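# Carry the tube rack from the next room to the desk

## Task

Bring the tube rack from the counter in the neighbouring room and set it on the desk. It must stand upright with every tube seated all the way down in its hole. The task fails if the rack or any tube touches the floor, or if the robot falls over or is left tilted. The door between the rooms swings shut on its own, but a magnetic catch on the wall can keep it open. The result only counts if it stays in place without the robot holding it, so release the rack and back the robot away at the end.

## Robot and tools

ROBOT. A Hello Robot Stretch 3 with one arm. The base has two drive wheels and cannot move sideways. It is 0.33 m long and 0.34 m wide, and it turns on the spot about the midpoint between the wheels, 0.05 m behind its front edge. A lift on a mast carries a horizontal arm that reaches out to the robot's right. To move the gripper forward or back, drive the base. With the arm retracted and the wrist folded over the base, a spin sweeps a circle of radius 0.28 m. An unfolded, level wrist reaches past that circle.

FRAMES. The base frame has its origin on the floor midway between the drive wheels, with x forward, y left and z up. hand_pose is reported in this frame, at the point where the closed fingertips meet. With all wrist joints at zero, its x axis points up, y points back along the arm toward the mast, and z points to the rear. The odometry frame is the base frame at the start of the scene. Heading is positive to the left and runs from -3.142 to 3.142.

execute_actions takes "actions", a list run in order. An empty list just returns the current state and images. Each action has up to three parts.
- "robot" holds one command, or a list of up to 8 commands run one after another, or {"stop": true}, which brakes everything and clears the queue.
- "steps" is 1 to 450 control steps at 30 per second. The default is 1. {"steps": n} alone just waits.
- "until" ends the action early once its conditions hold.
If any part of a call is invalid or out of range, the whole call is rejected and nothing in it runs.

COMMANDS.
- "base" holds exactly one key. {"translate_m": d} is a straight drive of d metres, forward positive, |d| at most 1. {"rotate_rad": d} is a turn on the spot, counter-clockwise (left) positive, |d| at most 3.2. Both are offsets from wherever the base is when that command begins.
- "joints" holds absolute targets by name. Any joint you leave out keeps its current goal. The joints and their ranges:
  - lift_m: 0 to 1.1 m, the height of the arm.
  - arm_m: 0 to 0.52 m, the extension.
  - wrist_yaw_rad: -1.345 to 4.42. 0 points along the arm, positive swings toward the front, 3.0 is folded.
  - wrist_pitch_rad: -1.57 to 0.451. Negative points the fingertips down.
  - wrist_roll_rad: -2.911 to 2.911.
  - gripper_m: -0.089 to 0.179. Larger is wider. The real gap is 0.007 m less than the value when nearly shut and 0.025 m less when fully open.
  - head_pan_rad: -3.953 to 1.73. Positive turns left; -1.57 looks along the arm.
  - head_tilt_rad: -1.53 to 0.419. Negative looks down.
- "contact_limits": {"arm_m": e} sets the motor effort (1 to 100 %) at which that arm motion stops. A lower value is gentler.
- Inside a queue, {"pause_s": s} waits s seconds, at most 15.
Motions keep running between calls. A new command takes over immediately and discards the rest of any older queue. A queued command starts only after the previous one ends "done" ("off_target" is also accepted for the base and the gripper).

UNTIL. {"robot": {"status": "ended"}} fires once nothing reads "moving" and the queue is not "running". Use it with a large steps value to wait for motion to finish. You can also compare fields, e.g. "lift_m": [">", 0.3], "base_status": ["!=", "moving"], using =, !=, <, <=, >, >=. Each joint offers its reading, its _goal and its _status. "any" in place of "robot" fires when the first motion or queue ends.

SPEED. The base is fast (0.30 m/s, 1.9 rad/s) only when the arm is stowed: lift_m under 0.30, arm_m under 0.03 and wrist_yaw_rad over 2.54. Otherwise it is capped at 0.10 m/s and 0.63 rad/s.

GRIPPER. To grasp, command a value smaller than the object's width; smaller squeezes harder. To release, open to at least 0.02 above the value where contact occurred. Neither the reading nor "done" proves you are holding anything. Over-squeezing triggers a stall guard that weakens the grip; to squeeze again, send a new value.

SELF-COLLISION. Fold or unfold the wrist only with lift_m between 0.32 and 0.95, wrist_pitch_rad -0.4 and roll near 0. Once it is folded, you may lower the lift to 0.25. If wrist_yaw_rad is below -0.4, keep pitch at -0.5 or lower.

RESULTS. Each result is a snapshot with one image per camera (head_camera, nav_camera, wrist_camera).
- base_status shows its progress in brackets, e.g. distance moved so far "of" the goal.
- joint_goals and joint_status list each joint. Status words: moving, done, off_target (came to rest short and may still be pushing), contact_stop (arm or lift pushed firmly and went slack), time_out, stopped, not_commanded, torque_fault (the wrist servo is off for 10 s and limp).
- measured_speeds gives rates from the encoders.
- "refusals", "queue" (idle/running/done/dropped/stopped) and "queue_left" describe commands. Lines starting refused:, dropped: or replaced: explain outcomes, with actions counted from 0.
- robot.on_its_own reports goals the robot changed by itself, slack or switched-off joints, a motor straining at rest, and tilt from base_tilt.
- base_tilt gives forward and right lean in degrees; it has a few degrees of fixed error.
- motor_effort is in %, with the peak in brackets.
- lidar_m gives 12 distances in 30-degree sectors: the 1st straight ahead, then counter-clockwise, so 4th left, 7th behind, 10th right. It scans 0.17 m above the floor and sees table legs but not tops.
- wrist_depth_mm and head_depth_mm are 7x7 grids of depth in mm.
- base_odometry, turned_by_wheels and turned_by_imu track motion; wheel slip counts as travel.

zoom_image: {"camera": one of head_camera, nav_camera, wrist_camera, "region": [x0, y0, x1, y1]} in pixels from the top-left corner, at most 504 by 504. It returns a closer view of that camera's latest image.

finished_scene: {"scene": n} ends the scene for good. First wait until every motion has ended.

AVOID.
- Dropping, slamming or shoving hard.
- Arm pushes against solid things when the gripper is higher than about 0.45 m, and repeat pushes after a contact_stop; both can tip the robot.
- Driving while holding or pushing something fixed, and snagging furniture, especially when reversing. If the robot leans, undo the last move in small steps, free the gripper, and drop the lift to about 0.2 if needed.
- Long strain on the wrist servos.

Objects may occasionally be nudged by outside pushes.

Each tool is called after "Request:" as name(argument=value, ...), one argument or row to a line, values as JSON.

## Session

Request:
execute_actions(
  actions=[],
)

Scene clock: 0.00 s.
robot.base_odometry: x=+0.000 y=+0.000 heading=+0.000 (m, m, rad; robot's odometry frame)
robot.turned_by_wheels: +0.000 (rad since the last result)
robot.turned_by_imu: +0.000 (rad since the last result)
robot.base_tilt: forward=+2.5 right=-0.6 (deg)
robot.lidar_m: 2.98 1.49 1.68 1.25 0.95 0.78 0.78 0.87 0.86 0.85 0.95 1.54
robot.head_depth_mm: 1765 2550 2891 2872 2848 2858 2427 / 1771 2607 2935 2878 2862 2835 2446 / 1796 2635 2936 2960 2954 2908 2375 / 1794 2663 3024 3067 2970 2989 2370 / 1809 2708 3108 3048 3047 2968 2357 / 1804 2708 3118 3155 3087 3052 2318 / 1848 2769 3142 3194 3137 3080 2328
robot.base_status: not_commanded
robot.joint_positions: lift_m=+0.382 arm_m=-0.003 wrist_yaw_rad=+2.891 wrist_pitch_rad=-0.340 wrist_roll_rad=-0.007 gripper_m=+0.037 head_pan_rad=+0.012 head_tilt_rad=-0.024
robot.joint_goals: lift_m=+0.382 arm_m=-0.003 wrist_yaw_rad=+2.891 wrist_pitch_rad=-0.340 wrist_roll_rad=-0.007 gripper_m=+0.037 head_pan_rad=+0.012 head_tilt_rad=-0.024
robot.joint_status: lift_m=not_commanded arm_m=not_commanded wrist_yaw_rad=not_commanded wrist_pitch_rad=not_commanded wrist_roll_rad=not_commanded gripper_m=not_commanded head_pan_rad=not_commanded head_tilt_rad=not_commanded
robot.measured_speeds: translate_m=+0.000 rotate_rad=+0.000 lift_m=+0.000 arm_m=+0.000 wrist_yaw_rad=+0.000 wrist_pitch_rad=+0.000 wrist_roll_rad=+0.000 head_pan_rad=+0.000 head_tilt_rad=+0.000
robot: refusals=0 queue=idle queue_left=0
robot.motor_effort: left_wheel=+0 right_wheel=+0 lift_m=+26 arm_m=+0 wrist_yaw_rad=+0 wrist_pitch_rad=+10 wrist_roll_rad=+0 gripper_m=+0 head_pan_rad=+0 head_tilt_rad=+2 (%)
robot.hand_pose: x=+0.0367 y=+0.0841 z=+0.4122 quat_wxyz=(+0.206, +0.704, +0.033, +0.679) (m; robot's base frame)
robot.wrist_depth_mm: - - - - - - - / - - - - - - - / 922 - - - - - - / 964 - - - - - - / 887 - 921 881 910 878 866 / 726 - - 698 734 703 715 / 609 600 598 589 600 603 591
pictures: head_camera (sideways: a quarter turn clockwise sets it upright), nav_camera (sideways: a quarter turn counterclockwise sets it upright), wrist_camera
Images, in order (width x height): head_camera 896x504, nav_camera 672x504, wrist_camera 644x364.

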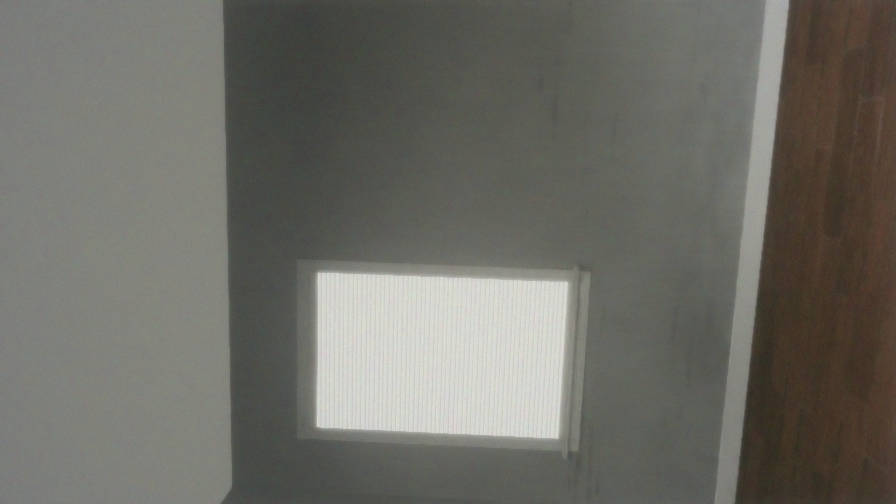

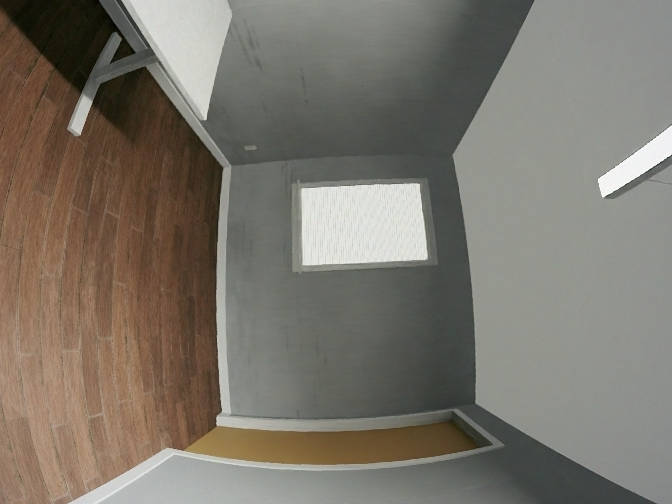

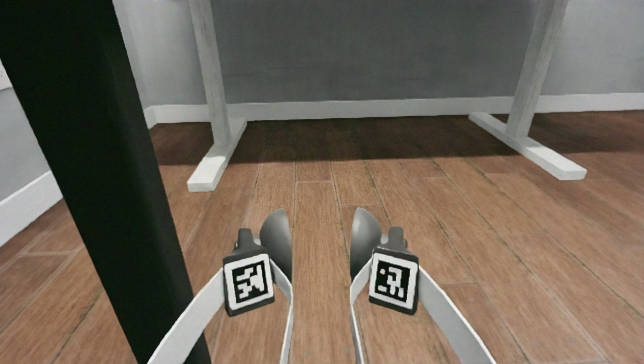

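Request:
execute_actions(
  actions=[
    {"robot":[{"joints":{"lift_m":0.28,"arm_m":0,"head_pan_rad":-0.9,"head_tilt_rad":-0.3},"base":{"rotate_rad":-0.13}},{"base":{"translate_m":1.0}},{"base":{"translate_m":0.7}}],"steps":450,"until":{"robot":{"status":"ended"}}},
  ],
)

Scene clock: 16.43 s.
robot.base_odometry: x=+1.686 y=-0.220 heading=-0.130 (m, m, rad; robot's odometry frame)
robot.turned_by_wheels: -0.130 (rad since the last result)
robot.turned_by_imu: -0.127 (rad since the last result)
robot.base_tilt: forward=+2.4 right=-0.4 (deg)
robot.lidar_m: 1.30 1.38 1.59 1.56 1.65 2.28 2.46 1.28 0.99 0.97 1.11 1.33
robot.head_depth_mm: 963 994 1022 1060 1084 1122 1166 / 1033 1073 1105 1139 1178 1228 1262 / 1115 1149 1199 1236 1300 1338 1395 / 1213 1257 1304 1368 1415 1490 1510 / 1298 1367 1429 1492 1574 1635 1613 / 1337 1391 1467 1538 1622 1699 1591 / 1286 1337 1395 1453 1513 1581 1566
robot.base_status: done (translate_m +0.7000 of +0.7000)
robot.joint_positions: lift_m=+0.280 arm_m=+0.000 wrist_yaw_rad=+2.891 wrist_pitch_rad=-0.341 wrist_roll_rad=-0.007 gripper_m=+0.037 head_pan_rad=-0.893 head_tilt_rad=-0.297
robot.joint_goals: lift_m=+0.280 arm_m=+0.000 wrist_yaw_rad=+2.891 wrist_pitch_rad=-0.341 wrist_roll_rad=-0.007 gripper_m=+0.037 head_pan_rad=-0.900 head_tilt_rad=-0.300
robot.joint_status: lift_m=done arm_m=done wrist_yaw_rad=not_commanded wrist_pitch_rad=not_commanded wrist_roll_rad=not_commanded gripper_m=not_commanded head_pan_rad=done head_tilt_rad=done
robot.measured_speeds: translate_m=+0.000 rotate_rad=+0.000 lift_m=+0.000 arm_m=+0.000 wrist_yaw_rad=+0.000 wrist_pitch_rad=+0.000 wrist_roll_rad=+0.000 head_pan_rad=+0.000 head_tilt_rad=+0.000
robot: refusals=0 queue=done queue_left=0
robot.motor_effort: left_wheel=+3(15) right_wheel=-2(5) lift_m=+23(27) arm_m=+3(5) wrist_yaw_rad=+0(0) wrist_pitch_rad=+11(11) wrist_roll_rad=+0(0) gripper_m=+1(1) head_pan_rad=-3(36) head_tilt_rad=-1(17) (%)
robot.hand_pose: x=+0.0366 y=+0.0814 z=+0.3104 quat_wxyz=(+0.206, +0.704, +0.033, +0.679) (m; robot's base frame)
robot.wrist_depth_mm: - - - - - - - / - - - - - - - / - - - - - - - / 918 - 938 922 939 888 917 / 721 - 735 703 724 694 692 / 588 - - 572 584 574 566 / 487 492 494 496 476 468 474
pictures: head_camera (sideways: a quarter turn clockwise sets it upright), nav_camera (sideways: a quarter turn counterclockwise sets it upright), wrist_camera
Images, in order (width x height): head_camera 896x504, nav_camera 672x504, wrist_camera 644x364.

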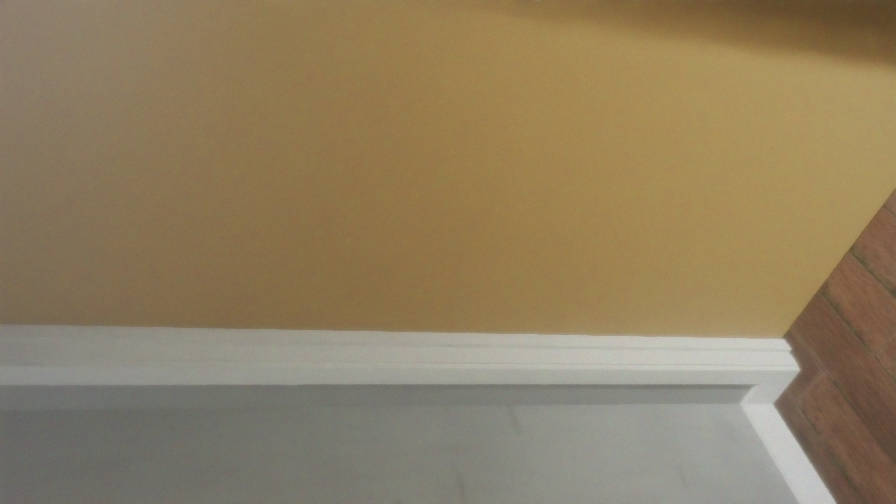

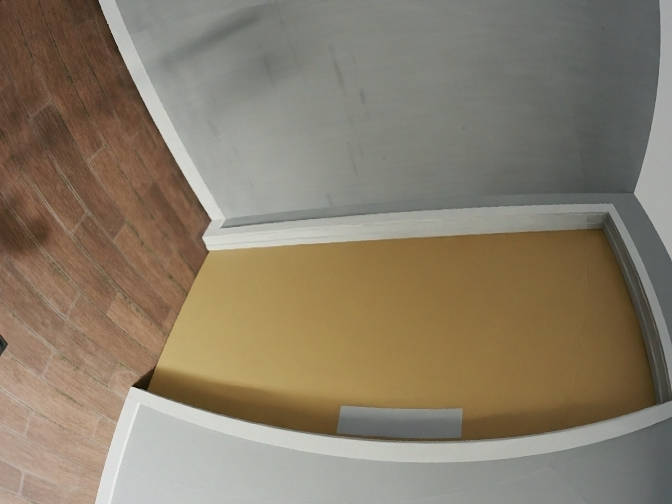

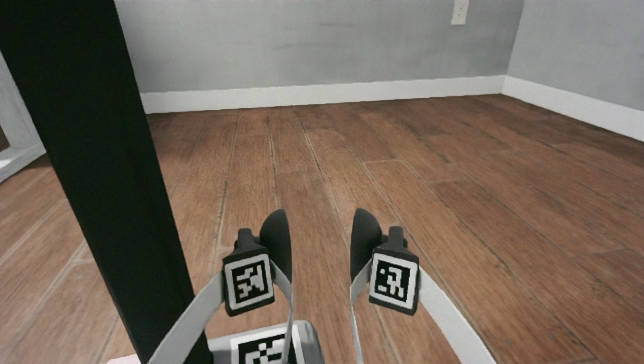

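Request:
execute_actions(
  actions=[
    {"robot":[{"base":{"translate_m":0.62},"joints":{"head_pan_rad":0,"head_tilt_rad":-0.9}},{"base":{"rotate_rad":-1.57}},{"base":{"translate_m":0.6}}],"steps":450,"until":{"robot":{"status":"ended"}}},
  ],
)

Scene clock: 33.77 s.
robot.base_odometry: x=+2.223 y=-0.895 heading=-1.700 (m, m, rad; robot's odometry frame)
robot.turned_by_wheels: -1.570 (rad since the last result)
robot.turned_by_imu: -1.569 (rad since the last result)
robot.base_tilt: forward=+2.4 right=-0.8 (deg)
robot.lidar_m: 0.50 0.53 0.63 0.63 0.68 0.99 2.11 2.16 3.15 1.22 0.61 0.51
robot.head_depth_mm: 393 452 531 643 814 1084 1141 / 396 456 536 650 821 1134 1146 / 399 459 540 656 839 1157 1133 / 401 462 545 663 849 1180 1132 / 404 467 550 671 863 1201 1124 / 407 469 556 680 876 1194 1115 / 410 474 562 687 889 1194 1114
robot.base_status: done (translate_m +0.6000 of +0.6000)
robot.joint_positions: lift_m=+0.280 arm_m=+0.000 wrist_yaw_rad=+2.891 wrist_pitch_rad=-0.341 wrist_roll_rad=-0.007 gripper_m=+0.037 head_pan_rad=-0.007 head_tilt_rad=-0.890
robot.joint_goals: lift_m=+0.280 arm_m=+0.000 wrist_yaw_rad=+2.891 wrist_pitch_rad=-0.341 wrist_roll_rad=-0.007 gripper_m=+0.037 head_pan_rad=+0.000 head_tilt_rad=-0.900
robot.joint_status: lift_m=done arm_m=done wrist_yaw_rad=not_commanded wrist_pitch_rad=not_commanded wrist_roll_rad=not_commanded gripper_m=not_commanded head_pan_rad=done head_tilt_rad=done
robot.measured_speeds: translate_m=+0.000 rotate_rad=+0.000 lift_m=+0.000 arm_m=+0.000 wrist_yaw_rad=+0.000 wrist_pitch_rad=+0.000 wrist_roll_rad=+0.000 head_pan_rad=+0.000 head_tilt_rad=+0.000
robot: refusals=0 queue=done queue_left=0
robot.motor_effort: left_wheel=+4(16) right_wheel=-2(7) lift_m=+22(22) arm_m=+3(3) wrist_yaw_rad=+0(0) wrist_pitch_rad=+11(11) wrist_roll_rad=+0(0) gripper_m=+0(0) head_pan_rad=+3(36) head_tilt_rad=-4(27) (%)
robot.hand_pose: x=+0.0366 y=+0.0814 z=+0.3104 quat_wxyz=(+0.207, +0.704, +0.033, +0.679) (m; robot's base frame)
robot.wrist_depth_mm: - 599 613 643 660 552 494 / - 636 654 701 717 590 499 / 651 682 708 750 792 627 497 / 698 - 753 789 816 658 509 / 691 - 741 716 725 674 514 / 579 - - 570 585 567 527 / 485 481 - 492 475 479 471
pictures: head_camera (sideways: a quarter turn clockwise sets it upright), nav_camera (sideways: a quarter turn counterclockwise sets it upright), wrist_camera
Images, in order (width x height): head_camera 896x504, nav_camera 672x504, wrist_camera 644x364.

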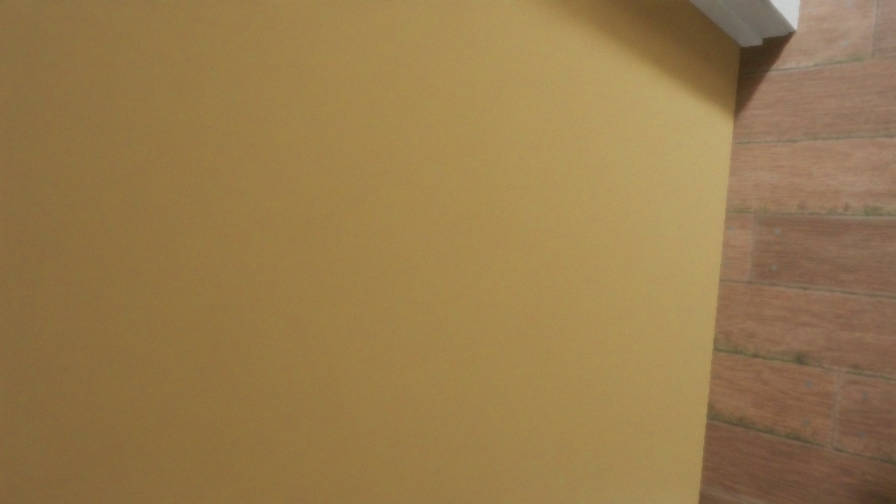

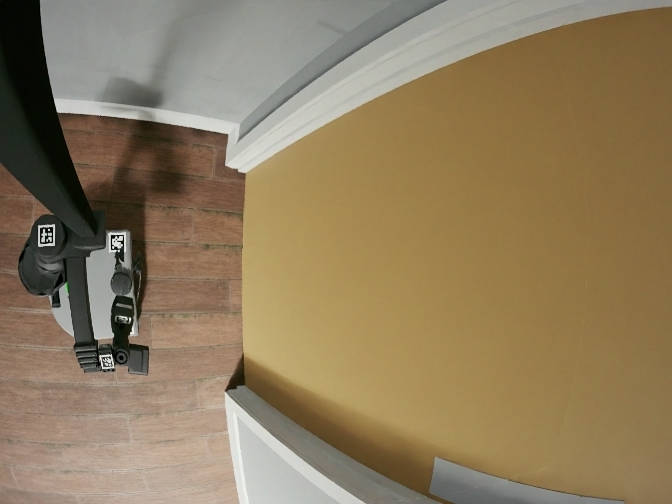

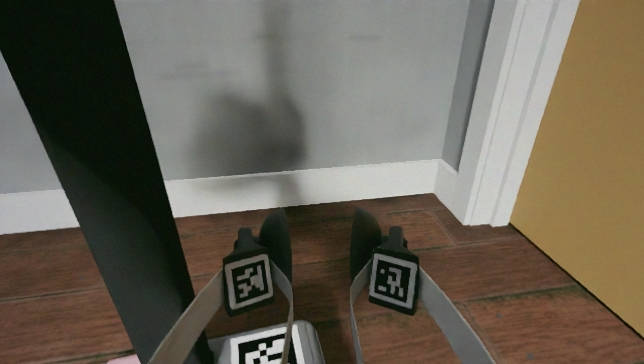

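Request:
execute_actions(
  actions=[
    {"robot":[{"joints":{"head_pan_rad":-0.5,"head_tilt_rad":-1.35}},{"base":{"translate_m":0.4}},{"joints":{"lift_m":0.33}},{"base":{"translate_m":0.45}}],"steps":450,"until":{"robot":{"status":"ended"}}},
  ],
)

Scene clock: 47.40 s.
robot.base_odometry: x=+2.114 y=-1.738 heading=-1.699 (m, m, rad; robot's odometry frame)
robot.turned_by_wheels: +0.001 (rad since the last result)
robot.turned_by_imu: +0.558 (rad since the last result)
robot.base_tilt: forward=+2.4 right=-0.6 (deg)
robot.lidar_m: - - 0.15 0.19 0.85 2.80 2.80 0.58 1.19 0.22 0.15 -
robot.head_depth_mm: - - - 700 1270 1206 1146 / - - - - 1263 1191 1144 / - - - - 484 - 1126 / - - - - 448 - - / - - - - 416 - - / - - - - - 1143 - / - - - - - 1080 1115
robot.base_status: off_target (translate_m +0.4497 of +0.4500)
robot.joint_positions: lift_m=+0.330 arm_m=+0.000 wrist_yaw_rad=+2.969 wrist_pitch_rad=-0.350 wrist_roll_rad=-0.007 gripper_m=+0.037 head_pan_rad=-0.496 head_tilt_rad=-1.339
robot.joint_goals: lift_m=+0.330 arm_m=+0.000 wrist_yaw_rad=+2.969 wrist_pitch_rad=-0.350 wrist_roll_rad=-0.007 gripper_m=+0.037 head_pan_rad=-0.500 head_tilt_rad=-1.350
robot.joint_status: lift_m=done arm_m=done wrist_yaw_rad=not_commanded wrist_pitch_rad=not_commanded wrist_roll_rad=not_commanded gripper_m=not_commanded head_pan_rad=done head_tilt_rad=done
robot.measured_speeds: translate_m=+0.000 rotate_rad=+0.000 lift_m=+0.000 arm_m=+0.000 wrist_yaw_rad=+0.000 wrist_pitch_rad=+0.000 wrist_roll_rad=+0.000 head_pan_rad=+0.000 head_tilt_rad=+0.000
robot: refusals=0 queue=done queue_left=0
robot.on_its_own: wrist_yaw_rad is held at +2.948, not at its first target +2.891, by its stall guard, which is not easing now; left_wheel is at rest, and its effort (+80) is outside its rest range (-18 to +18); wrist_yaw_rad is at rest, and its effort (-18) is outside its rest range (-12 to +12)
robot.motor_effort: left_wheel=+80(98) right_wheel=+9(38) lift_m=+26(33) arm_m=+0(2) wrist_yaw_rad=-18(40) wrist_pitch_rad=+16(19) wrist_roll_rad=+0(0) gripper_m=+5(11) head_pan_rad=-2(28) head_tilt_rad=-4(26) (%)
robot.hand_pose: x=+0.0186 y=+0.0841 z=+0.3583 quat_wxyz=(+0.183, +0.702, +0.064, +0.686) (m; robot's base frame)
robot.wrist_depth_mm: - - 672 289 121 76 56 / - - 731 316 124 78 56 / - - 796 341 129 79 57 / - 986 862 381 133 81 58 / 786 781 836 542 132 83 59 / 646 639 - 591 120 85 60 / 542 542 547 519 167 87 61
pictures: head_camera (sideways: a quarter turn clockwise sets it upright), nav_camera (sideways: a quarter turn counterclockwise sets it upright), wrist_camera
Images, in order (width x height): head_camera 896x504, nav_camera 672x504, wrist_camera 644x364.

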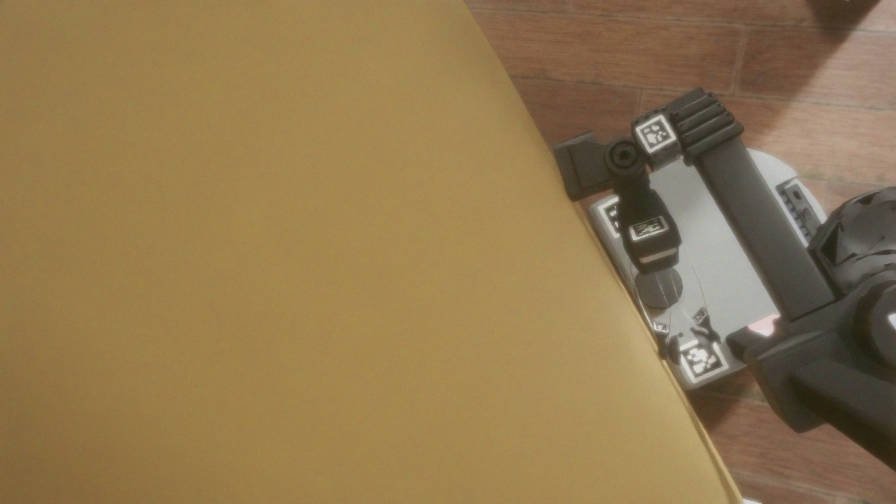

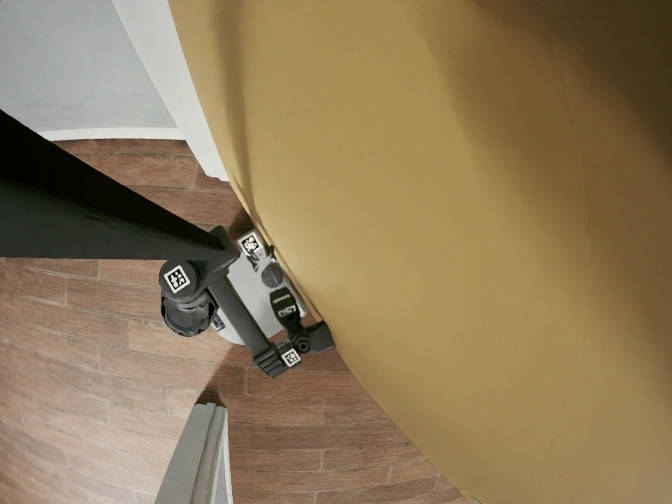

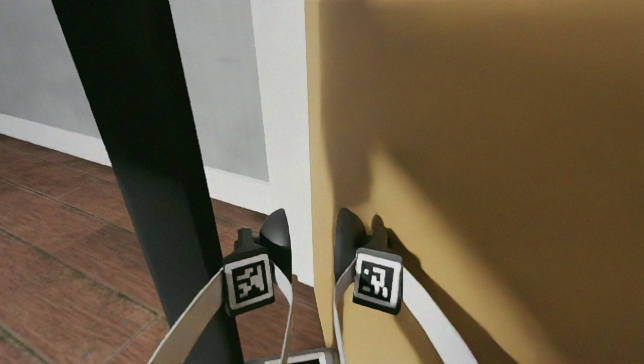

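Request:
execute_actions(
  actions=[
    {"robot":[{"base":{"rotate_rad":0.2},"joints":{"wrist_yaw_rad":3.0}},{"base":{"translate_m":0.15}},{"base":{"rotate_rad":0.25}},{"base":{"translate_m":0.15}}],"steps":450,"until":{"robot":{"status":"ended"}}},
  ],
)

Scene clock: 59.93 s.
robot.base_odometry: x=+2.173 y=-2.030 heading=-1.246 (m, m, rad; robot's odometry frame)
robot.turned_by_wheels: +0.452 (rad since the last result)
robot.turned_by_imu: +0.582 (rad since the last result)
robot.base_tilt: forward=+2.5 right=-0.5 (deg)
robot.lidar_m: - - 0.15 0.19 2.92 2.98 0.78 2.79 2.25 0.22 0.15 -
robot.head_depth_mm: - - - 725 1266 1199 1142 / - - - - 1255 1177 1137 / - - - - 453 - 1133 / - - - - 455 - - / - - - - - - - / - - - - - 1152 - / - - - - - 1142 1112
robot.base_status: off_target (translate_m +0.1498 of +0.1500)
robot.joint_positions: lift_m=+0.330 arm_m=+0.000 wrist_yaw_rad=+3.003 wrist_pitch_rad=-0.343 wrist_roll_rad=-0.007 gripper_m=+0.037 head_pan_rad=-0.498 head_tilt_rad=-1.340
robot.joint_goals: lift_m=+0.330 arm_m=+0.000 wrist_yaw_rad=+3.000 wrist_pitch_rad=-0.343 wrist_roll_rad=-0.007 gripper_m=+0.037 head_pan_rad=-0.500 head_tilt_rad=-1.350
robot.joint_status: lift_m=done arm_m=done wrist_yaw_rad=done wrist_pitch_rad=not_commanded wrist_roll_rad=not_commanded gripper_m=not_commanded head_pan_rad=done head_tilt_rad=done
robot.measured_speeds: translate_m=+0.000 rotate_rad=+0.000 lift_m=+0.000 arm_m=+0.000 wrist_yaw_rad=+0.000 wrist_pitch_rad=+0.000 wrist_roll_rad=+0.000 head_pan_rad=+0.000 head_tilt_rad=+0.000
robot: refusals=0 queue=done queue_left=0
robot.on_its_own: left_wheel is at rest, and its effort (+68) is outside its rest range (-18 to +18)
robot.motor_effort: left_wheel=+68(100) right_wheel=+8(42) lift_m=+26(27) arm_m=+0(2) wrist_yaw_rad=-2(20) wrist_pitch_rad=+12(16) wrist_roll_rad=+0(0) gripper_m=+2(6) head_pan_rad=-1(2) head_tilt_rad=-3(4) (%)
robot.hand_pose: x=+0.0110 y=+0.0859 z=+0.3598 quat_wxyz=(+0.169, +0.701, +0.073, +0.689) (m; robot's base frame)
robot.wrist_depth_mm: - - - 426 136 84 61 / - - - 460 141 85 61 / - - - 498 145 87 62 / - - - 545 150 88 63 / 788 796 - 614 141 90 64 / 653 634 - 626 130 92 65 / 539 533 537 514 183 89 66
pictures: head_camera (sideways: a quarter turn clockwise sets it upright), nav_camera (sideways: a quarter turn counterclockwise sets it upright), wrist_camera
Images, in order (width x height): head_camera 896x504, nav_camera 672x504, wrist_camera 644x364.

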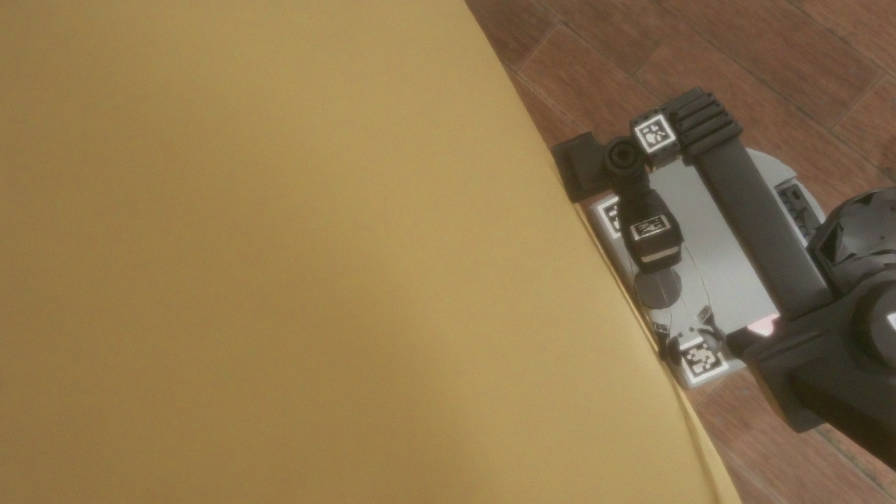

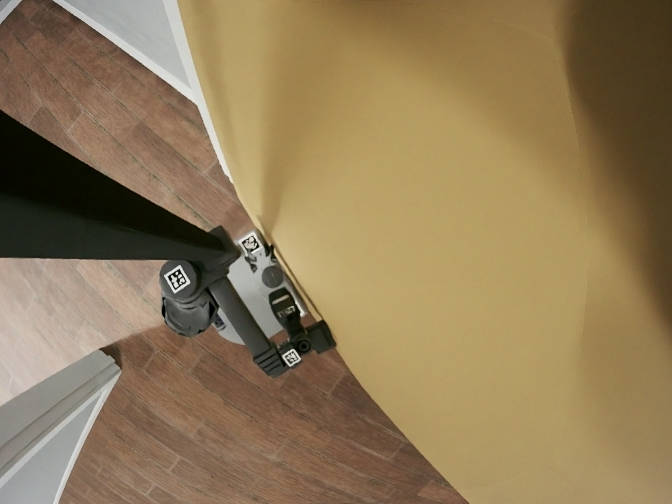

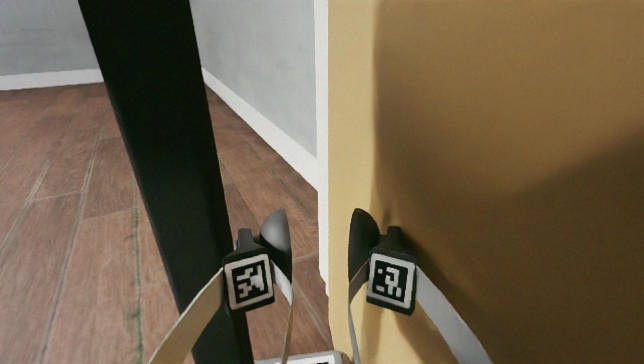

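Total 1.14 rad. About 0.5 more.

Request:
execute_actions(
  actions=[
    {"robot":[{"base":{"rotate_rad":0.25}},{"base":{"translate_m":0.12}},{"base":{"rotate_rad":0.15}},{"base":{"translate_m":0.08}}],"steps":450,"until":{"robot":{"status":"ended"}}},
  ],
)

Scene clock: 69.93 s.
robot.base_odometry: x=+2.291 y=-2.190 heading=-0.844 (m, m, rad; robot's odometry frame)
robot.turned_by_wheels: +0.402 (rad since the last result)
robot.turned_by_imu: +0.407 (rad since the last result)
robot.base_tilt: forward=+2.5 right=-0.5 (deg)
robot.lidar_m: - - 0.15 0.20 3.08 0.89 1.45 2.47 1.88 0.21 0.15 -
robot.head_depth_mm: - - - 710 1270 1202 1141 / - - - - 1256 1179 1138 / - - - - 452 - 1126 / - - - - 455 - - / - - - - 422 - - / - - - - - 1155 - / - - - - - 1143 1114
robot.base_status: off_target (translate_m +0.0797 of +0.0800)
robot.joint_positions: lift_m=+0.330 arm_m=+0.000 wrist_yaw_rad=+3.003 wrist_pitch_rad=-0.343 wrist_roll_rad=-0.006 gripper_m=+0.037 head_pan_rad=-0.499 head_tilt_rad=-1.340
robot.joint_goals: lift_m=+0.330 arm_m=+0.000 wrist_yaw_rad=+3.000 wrist_pitch_rad=-0.343 wrist_roll_rad=-0.006 gripper_m=+0.037 head_pan_rad=-0.500 head_tilt_rad=-1.350
robot.joint_status: lift_m=done arm_m=done wrist_yaw_rad=done wrist_pitch_rad=not_commanded wrist_roll_rad=not_commanded gripper_m=not_commanded head_pan_rad=done head_tilt_rad=done
robot.measured_speeds: translate_m=+0.000 rotate_rad=+0.000 lift_m=+0.000 arm_m=+0.000 wrist_yaw_rad=+0.000 wrist_pitch_rad=+0.000 wrist_roll_rad=+0.000 head_pan_rad=+0.000 head_tilt_rad=+0.000
robot: refusals=0 queue=done queue_left=0
robot.on_its_own: left_wheel is at rest, and its effort (+64) is outside its rest range (-18 to +18); right_wheel is at rest, and its effort (+23) is outside its rest range (-18 to +18)
robot.motor_effort: left_wheel=+64(100) right_wheel=+23(36) lift_m=+23(27) arm_m=+0(0) wrist_yaw_rad=-3(16) wrist_pitch_rad=+12(13) wrist_roll_rad=+0(1) gripper_m=+0(2) head_pan_rad=-1(1) head_tilt_rad=-4(4) (%)
robot.hand_pose: x=+0.0109 y=+0.0859 z=+0.3600 quat_wxyz=(+0.169, +0.701, +0.073, +0.689) (m; robot's base frame)
robot.wrist_depth_mm: - - - - 138 84 61 / - - - - 142 86 62 / - - - - 146 87 62 / - - - 977 150 89 63 / 793 808 - 762 141 90 64 / 654 637 - 594 131 92 65 / 541 550 544 521 184 90 66
pictures: head_camera (sideways: a quarter turn clockwise sets it upright), nav_camera (sideways: a quarter turn counterclockwise sets it upright), wrist_camera
Images, in order (width x height): head_camera 896x504, nav_camera 672x504, wrist_camera 644x364.

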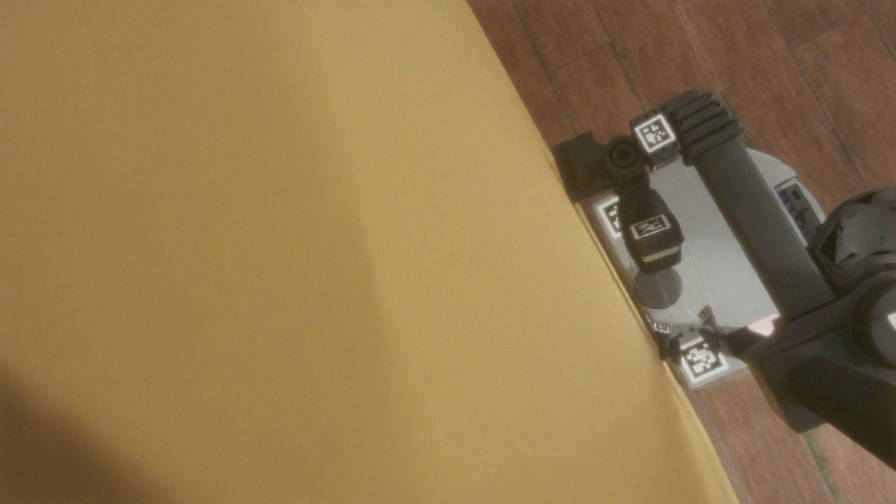

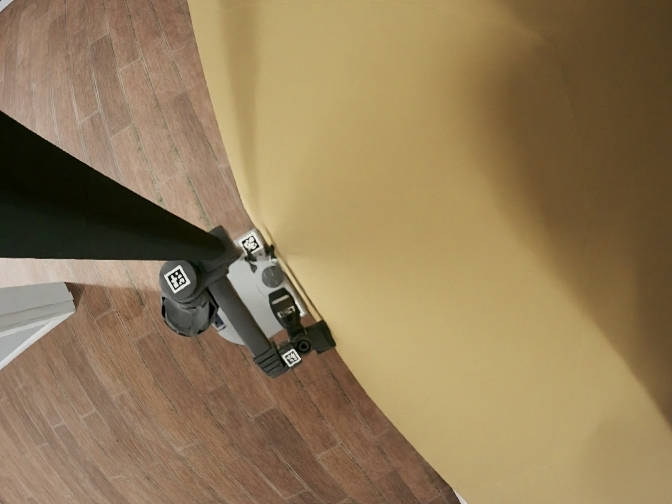

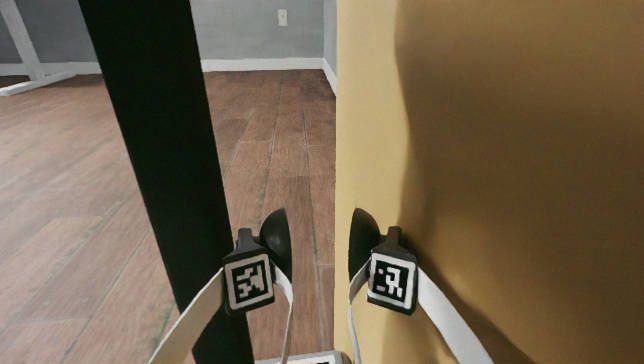

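Request:
execute_actions(
  actions=[
    {"robot":[{"base":{"rotate_rad":0.07}},{"base":{"translate_m":0.05}}],"steps":450,"until":{"robot":{"status":"ended"}}},
  ],
)

Scene clock: 75.50 s.
robot.base_odometry: x=+2.327 y=-2.225 heading=-0.774 (m, m, rad; robot's odometry frame)
robot.turned_by_wheels: +0.070 (rad since the last result)
robot.turned_by_imu: -0.001 (rad since the last result)
robot.base_tilt: forward=+2.4 right=-0.5 (deg)
robot.lidar_m: - - 0.15 0.19 3.10 0.89 1.45 2.47 1.88 0.21 0.15 -
robot.head_depth_mm: - - - 715 1273 1201 1146 / - - - - 1263 1182 1139 / - - - - 455 - 1127 / - - - - 458 - - / - - - - 401 - - / - - - - - 1147 - / - - - - - 1138 1114
robot.base_status: off_target (translate_m +0.0497 of +0.0500)
robot.joint_positions: lift_m=+0.330 arm_m=+0.000 wrist_yaw_rad=+3.001 wrist_pitch_rad=-0.343 wrist_roll_rad=-0.006 gripper_m=+0.037 head_pan_rad=-0.499 head_tilt_rad=-1.340
robot.joint_goals: lift_m=+0.330 arm_m=+0.000 wrist_yaw_rad=+3.000 wrist_pitch_rad=-0.343 wrist_roll_rad=-0.006 gripper_m=+0.037 head_pan_rad=-0.500 head_tilt_rad=-1.350
robot.joint_status: lift_m=done arm_m=done wrist_yaw_rad=done wrist_pitch_rad=not_commanded wrist_roll_rad=not_commanded gripper_m=not_commanded head_pan_rad=done head_tilt_rad=done
robot.measured_speeds: translate_m=+0.000 rotate_rad=+0.000 lift_m=+0.000 arm_m=+0.000 wrist_yaw_rad=+0.000 wrist_pitch_rad=+0.000 wrist_roll_rad=+0.000 head_pan_rad=+0.000 head_tilt_rad=+0.000
robot: refusals=0 queue=done queue_left=0
robot.on_its_own: left_wheel is at rest, and its effort (+57) is outside its rest range (-18 to +18); right_wheel is at rest, and its effort (+28) is outside its rest range (-18 to +18)
robot.motor_effort: left_wheel=+57(92) right_wheel=+28(33) lift_m=+25(26) arm_m=+0(0) wrist_yaw_rad=-1(10) wrist_pitch_rad=+12(12) wrist_roll_rad=-1(1) gripper_m=+1(1) head_pan_rad=-1(1) head_tilt_rad=-4(3) (%)
robot.hand_pose: x=+0.0115 y=+0.0858 z=+0.3599 quat_wxyz=(+0.170, +0.701, +0.072, +0.689) (m; robot's base frame)
robot.wrist_depth_mm: - - - - 136 83 60 / - - - - 140 85 61 / - - - - 145 87 62 / - - - 900 149 88 63 / 798 787 - 746 140 90 64 / 650 643 - 616 130 92 64 / 554 538 541 516 182 89 66
pictures: head_camera (sideways: a quarter turn clockwise sets it upright), nav_camera (sideways: a quarter turn counterclockwise sets it upright), wrist_camera
Images, in order (width x height): head_camera 896x504, nav_camera 672x504, wrist_camera 644x364.

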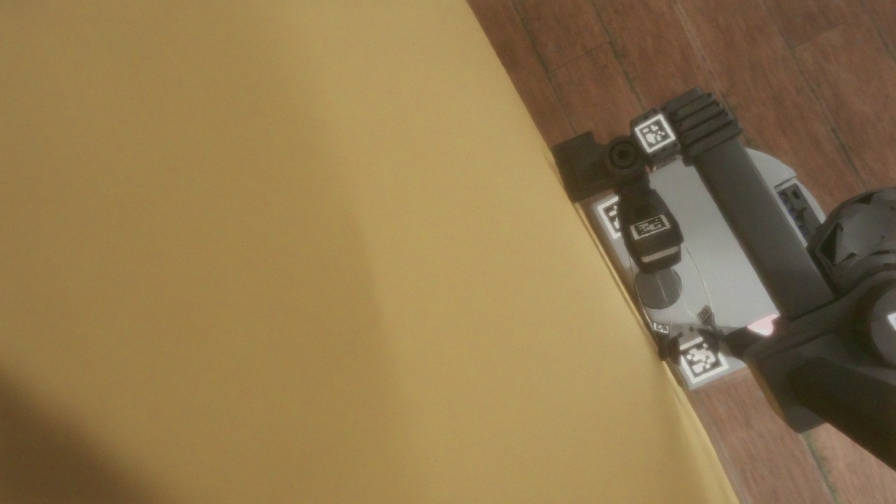

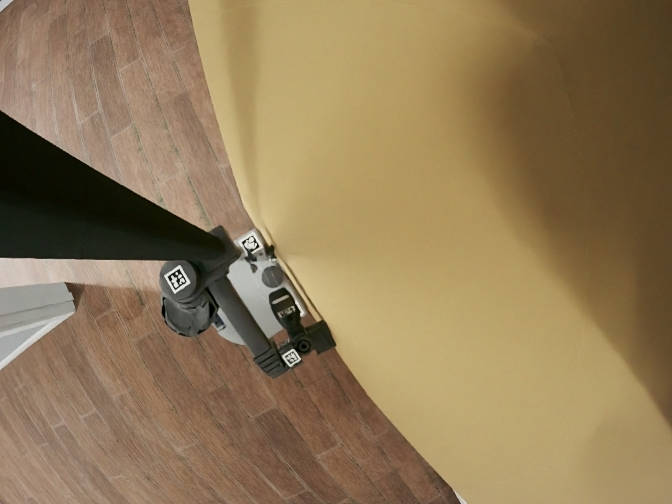

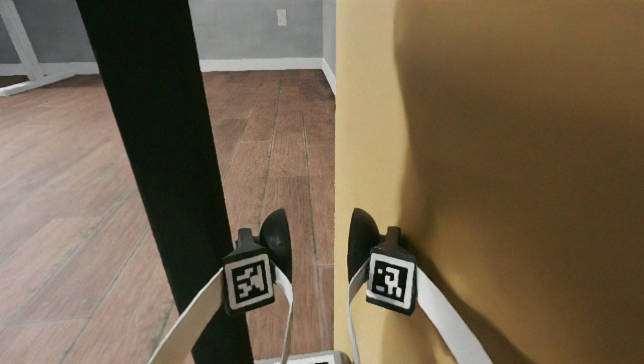

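It's at its stop. Back off and check.

Request:
execute_actions(
  actions=[
    {"robot":[{"base":{"translate_m":-0.3},"joints":{"lift_m":0.28,"head_pan_rad":0,"head_tilt_rad":-0.7}}],"steps":450,"until":{"robot":{"status":"ended"}}},
    {"steps":20},
  ],
)

Scene clock: 80.60 s.
robot.base_odometry: x=+2.112 y=-2.015 heading=-0.774 (m, m, rad; robot's odometry frame)
robot.turned_by_wheels: +0.000 (rad since the last result)
robot.turned_by_imu: -0.003 (rad since the last result)
robot.base_tilt: forward=+2.5 right=-0.6 (deg)
robot.lidar_m: 0.35 0.36 0.57 2.70 3.09 0.63 1.53 2.45 1.86 1.70 0.50 0.36
robot.head_depth_mm: - 294 328 379 449 547 706 / - 292 327 376 444 542 695 / - 292 325 374 441 539 689 / - 290 323 372 439 534 684 / - 292 322 370 436 531 674 / - 291 320 368 432 525 670 / - 289 318 366 429 522 662
robot.base_status: done (translate_m -0.3000 of -0.3000)
robot.joint_positions: lift_m=+0.280 arm_m=+0.000 wrist_yaw_rad=+3.001 wrist_pitch_rad=-0.343 wrist_roll_rad=-0.006 gripper_m=+0.037 head_pan_rad=-0.007 head_tilt_rad=-0.704
robot.joint_goals: lift_m=+0.280 arm_m=+0.000 wrist_yaw_rad=+3.000 wrist_pitch_rad=-0.343 wrist_roll_rad=-0.006 gripper_m=+0.037 head_pan_rad=+0.000 head_tilt_rad=-0.700
robot.joint_status: lift_m=done arm_m=done wrist_yaw_rad=done wrist_pitch_rad=not_commanded wrist_roll_rad=not_commanded gripper_m=not_commanded head_pan_rad=done head_tilt_rad=done
robot.measured_speeds: translate_m=+0.000 rotate_rad=+0.000 lift_m=+0.000 arm_m=+0.000 wrist_yaw_rad=+0.000 wrist_pitch_rad=+0.000 wrist_roll_rad=+0.000 head_pan_rad=+0.000 head_tilt_rad=+0.000
robot: refusals=0 queue=done queue_left=0
robot.motor_effort: left_wheel=+0(57) right_wheel=+0(27) lift_m=+22(25) arm_m=+0(0) wrist_yaw_rad=+0(2) wrist_pitch_rad=+12(12) wrist_roll_rad=-1(1) gripper_m=+0(0) head_pan_rad=+3(28) head_tilt_rad=+1(26) (%)
robot.hand_pose: x=+0.0114 y=+0.0858 z=+0.3100 quat_wxyz=(+0.170, +0.701, +0.072, +0.689) (m; robot's base frame)
robot.wrist_depth_mm: - - - - - 865 399 / - - - - - 888 400 / - - - - - 879 371 / 923 941 930 917 912 814 377 / 723 709 - 698 741 632 377 / 575 576 - 578 579 545 389 / 486 495 - 515 475 476 394
pictures: head_camera (sideways: a quarter turn clockwise sets it upright), nav_camera (sideways: a quarter turn counterclockwise sets it upright), wrist_camera
Images, in order (width x height): head_camera 896x504, nav_camera 672x504, wrist_camera 644x364.

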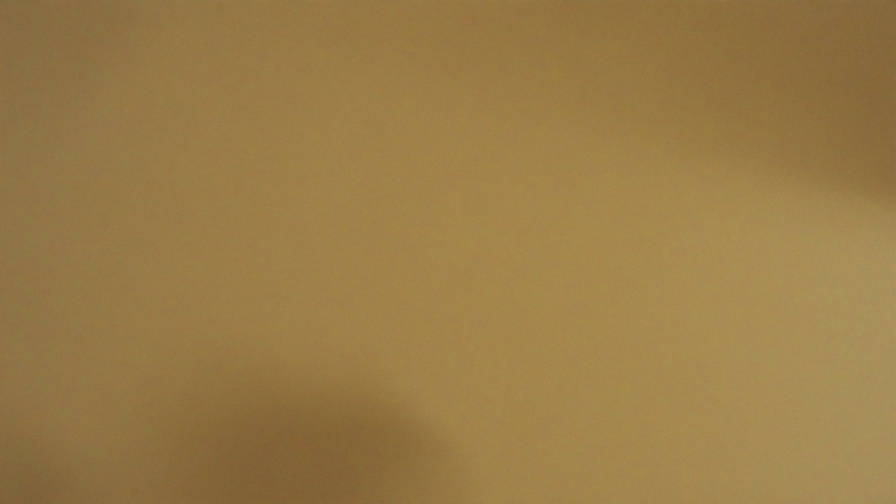

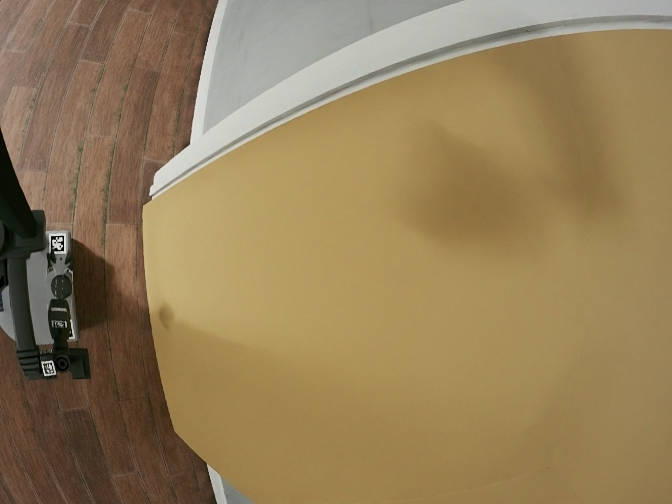

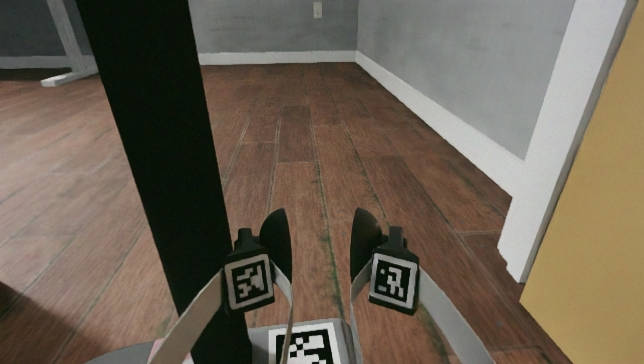

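Request:
execute_actions(
  actions=[
    {"robot":[{"base":{"rotate_rad":-1.57},"joints":{"head_tilt_rad":-0.35}},{"base":{"translate_m":0.5}},{"base":{"rotate_rad":-1.57}},{"base":{"translate_m":0.8}}],"steps":450,"until":{"robot":{"status":"ended"}}},
  ],
)

Scene clock: 95.90 s.
robot.base_odometry: x=+1.190 y=-1.815 heading=+2.370 (m, m, rad; robot's odometry frame)
robot.turned_by_wheels: -3.140 (rad since the last result)
robot.turned_by_imu: -3.140 (rad since the last result)
robot.base_tilt: forward=+2.4 right=-0.5 (deg)
robot.lidar_m: 1.86 1.65 1.28 1.26 1.34 1.31 1.14 1.19 0.87 0.87 0.92 1.35
robot.head_depth_mm: 2128 2279 2360 1895 2009 2013 1553 / 2168 2274 2360 1911 2015 1970 1536 / 2150 2286 2394 1903 2036 1959 1540 / 2172 2276 2389 1910 2037 1957 1530 / 2158 2312 2369 1911 2049 1921 1506 / 2192 2282 2401 1924 2045 1920 1505 / 2189 2312 2405 1949 2064 1890 1481
robot.base_status: done (translate_m +0.8000 of +0.8000)
robot.joint_positions: lift_m=+0.280 arm_m=+0.000 wrist_yaw_rad=+3.001 wrist_pitch_rad=-0.343 wrist_roll_rad=-0.006 gripper_m=+0.037 head_pan_rad=-0.007 head_tilt_rad=-0.358
robot.joint_goals: lift_m=+0.280 arm_m=+0.000 wrist_yaw_rad=+3.000 wrist_pitch_rad=-0.343 wrist_roll_rad=-0.006 gripper_m=+0.037 head_pan_rad=+0.000 head_tilt_rad=-0.350
robot.joint_status: lift_m=done arm_m=done wrist_yaw_rad=done wrist_pitch_rad=not_commanded wrist_roll_rad=not_commanded gripper_m=not_commanded head_pan_rad=done head_tilt_rad=done
robot.measured_speeds: translate_m=+0.000 rotate_rad=+0.000 lift_m=+0.000 arm_m=+0.000 wrist_yaw_rad=+0.000 wrist_pitch_rad=+0.000 wrist_roll_rad=+0.000 head_pan_rad=+0.000 head_tilt_rad=+0.000
robot: refusals=0 queue=done queue_left=0
robot.motor_effort: left_wheel=+3(15) right_wheel=-2(8) lift_m=+22(22) arm_m=+0(1) wrist_yaw_rad=-1(1) wrist_pitch_rad=+12(12) wrist_roll_rad=+0(1) gripper_m=+0(0) head_pan_rad=+3(2) head_tilt_rad=+2(20) (%)
robot.hand_pose: x=+0.0115 y=+0.0858 z=+0.3100 quat_wxyz=(+0.170, +0.701, +0.072, +0.689) (m; robot's base frame)
robot.wrist_depth_mm: - - - - - - - / - - - - - - - / - - - - - - - / 943 930 932 922 929 914 879 / 709 717 - 702 751 698 696 / 586 570 - 572 588 572 568 / 492 498 - 504 472 476 477
pictures: head_camera (sideways: a quarter turn clockwise sets it upright), nav_camera (sideways: a quarter turn counterclockwise sets it upright), wrist_camera
Images, in order (width x height): head_camera 896x504, nav_camera 672x504, wrist_camera 644x364.

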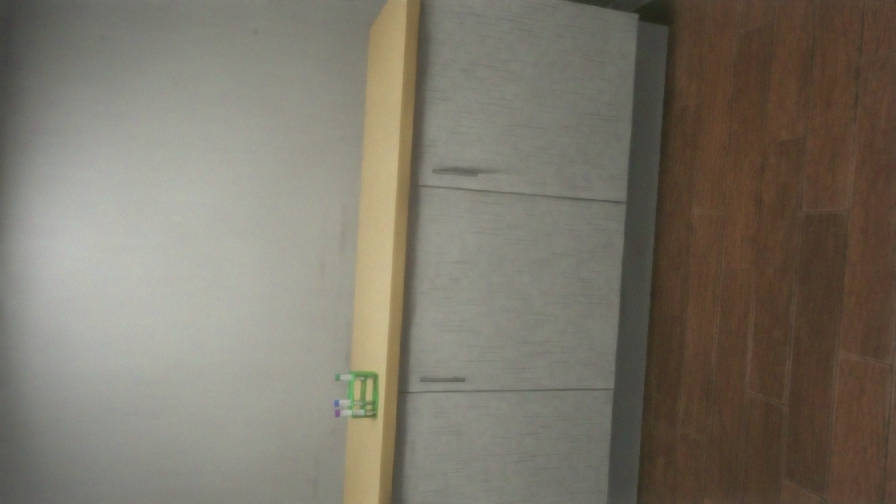

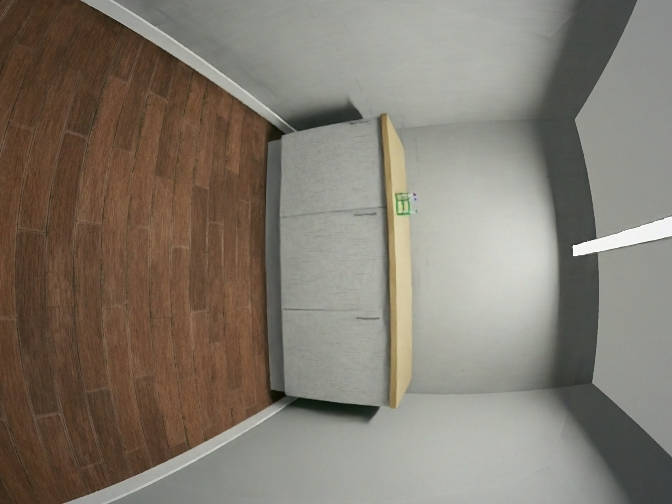

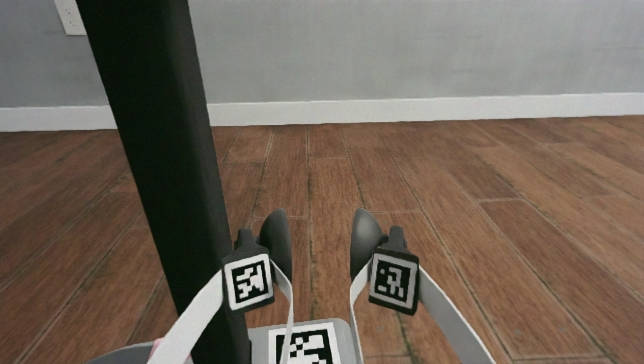

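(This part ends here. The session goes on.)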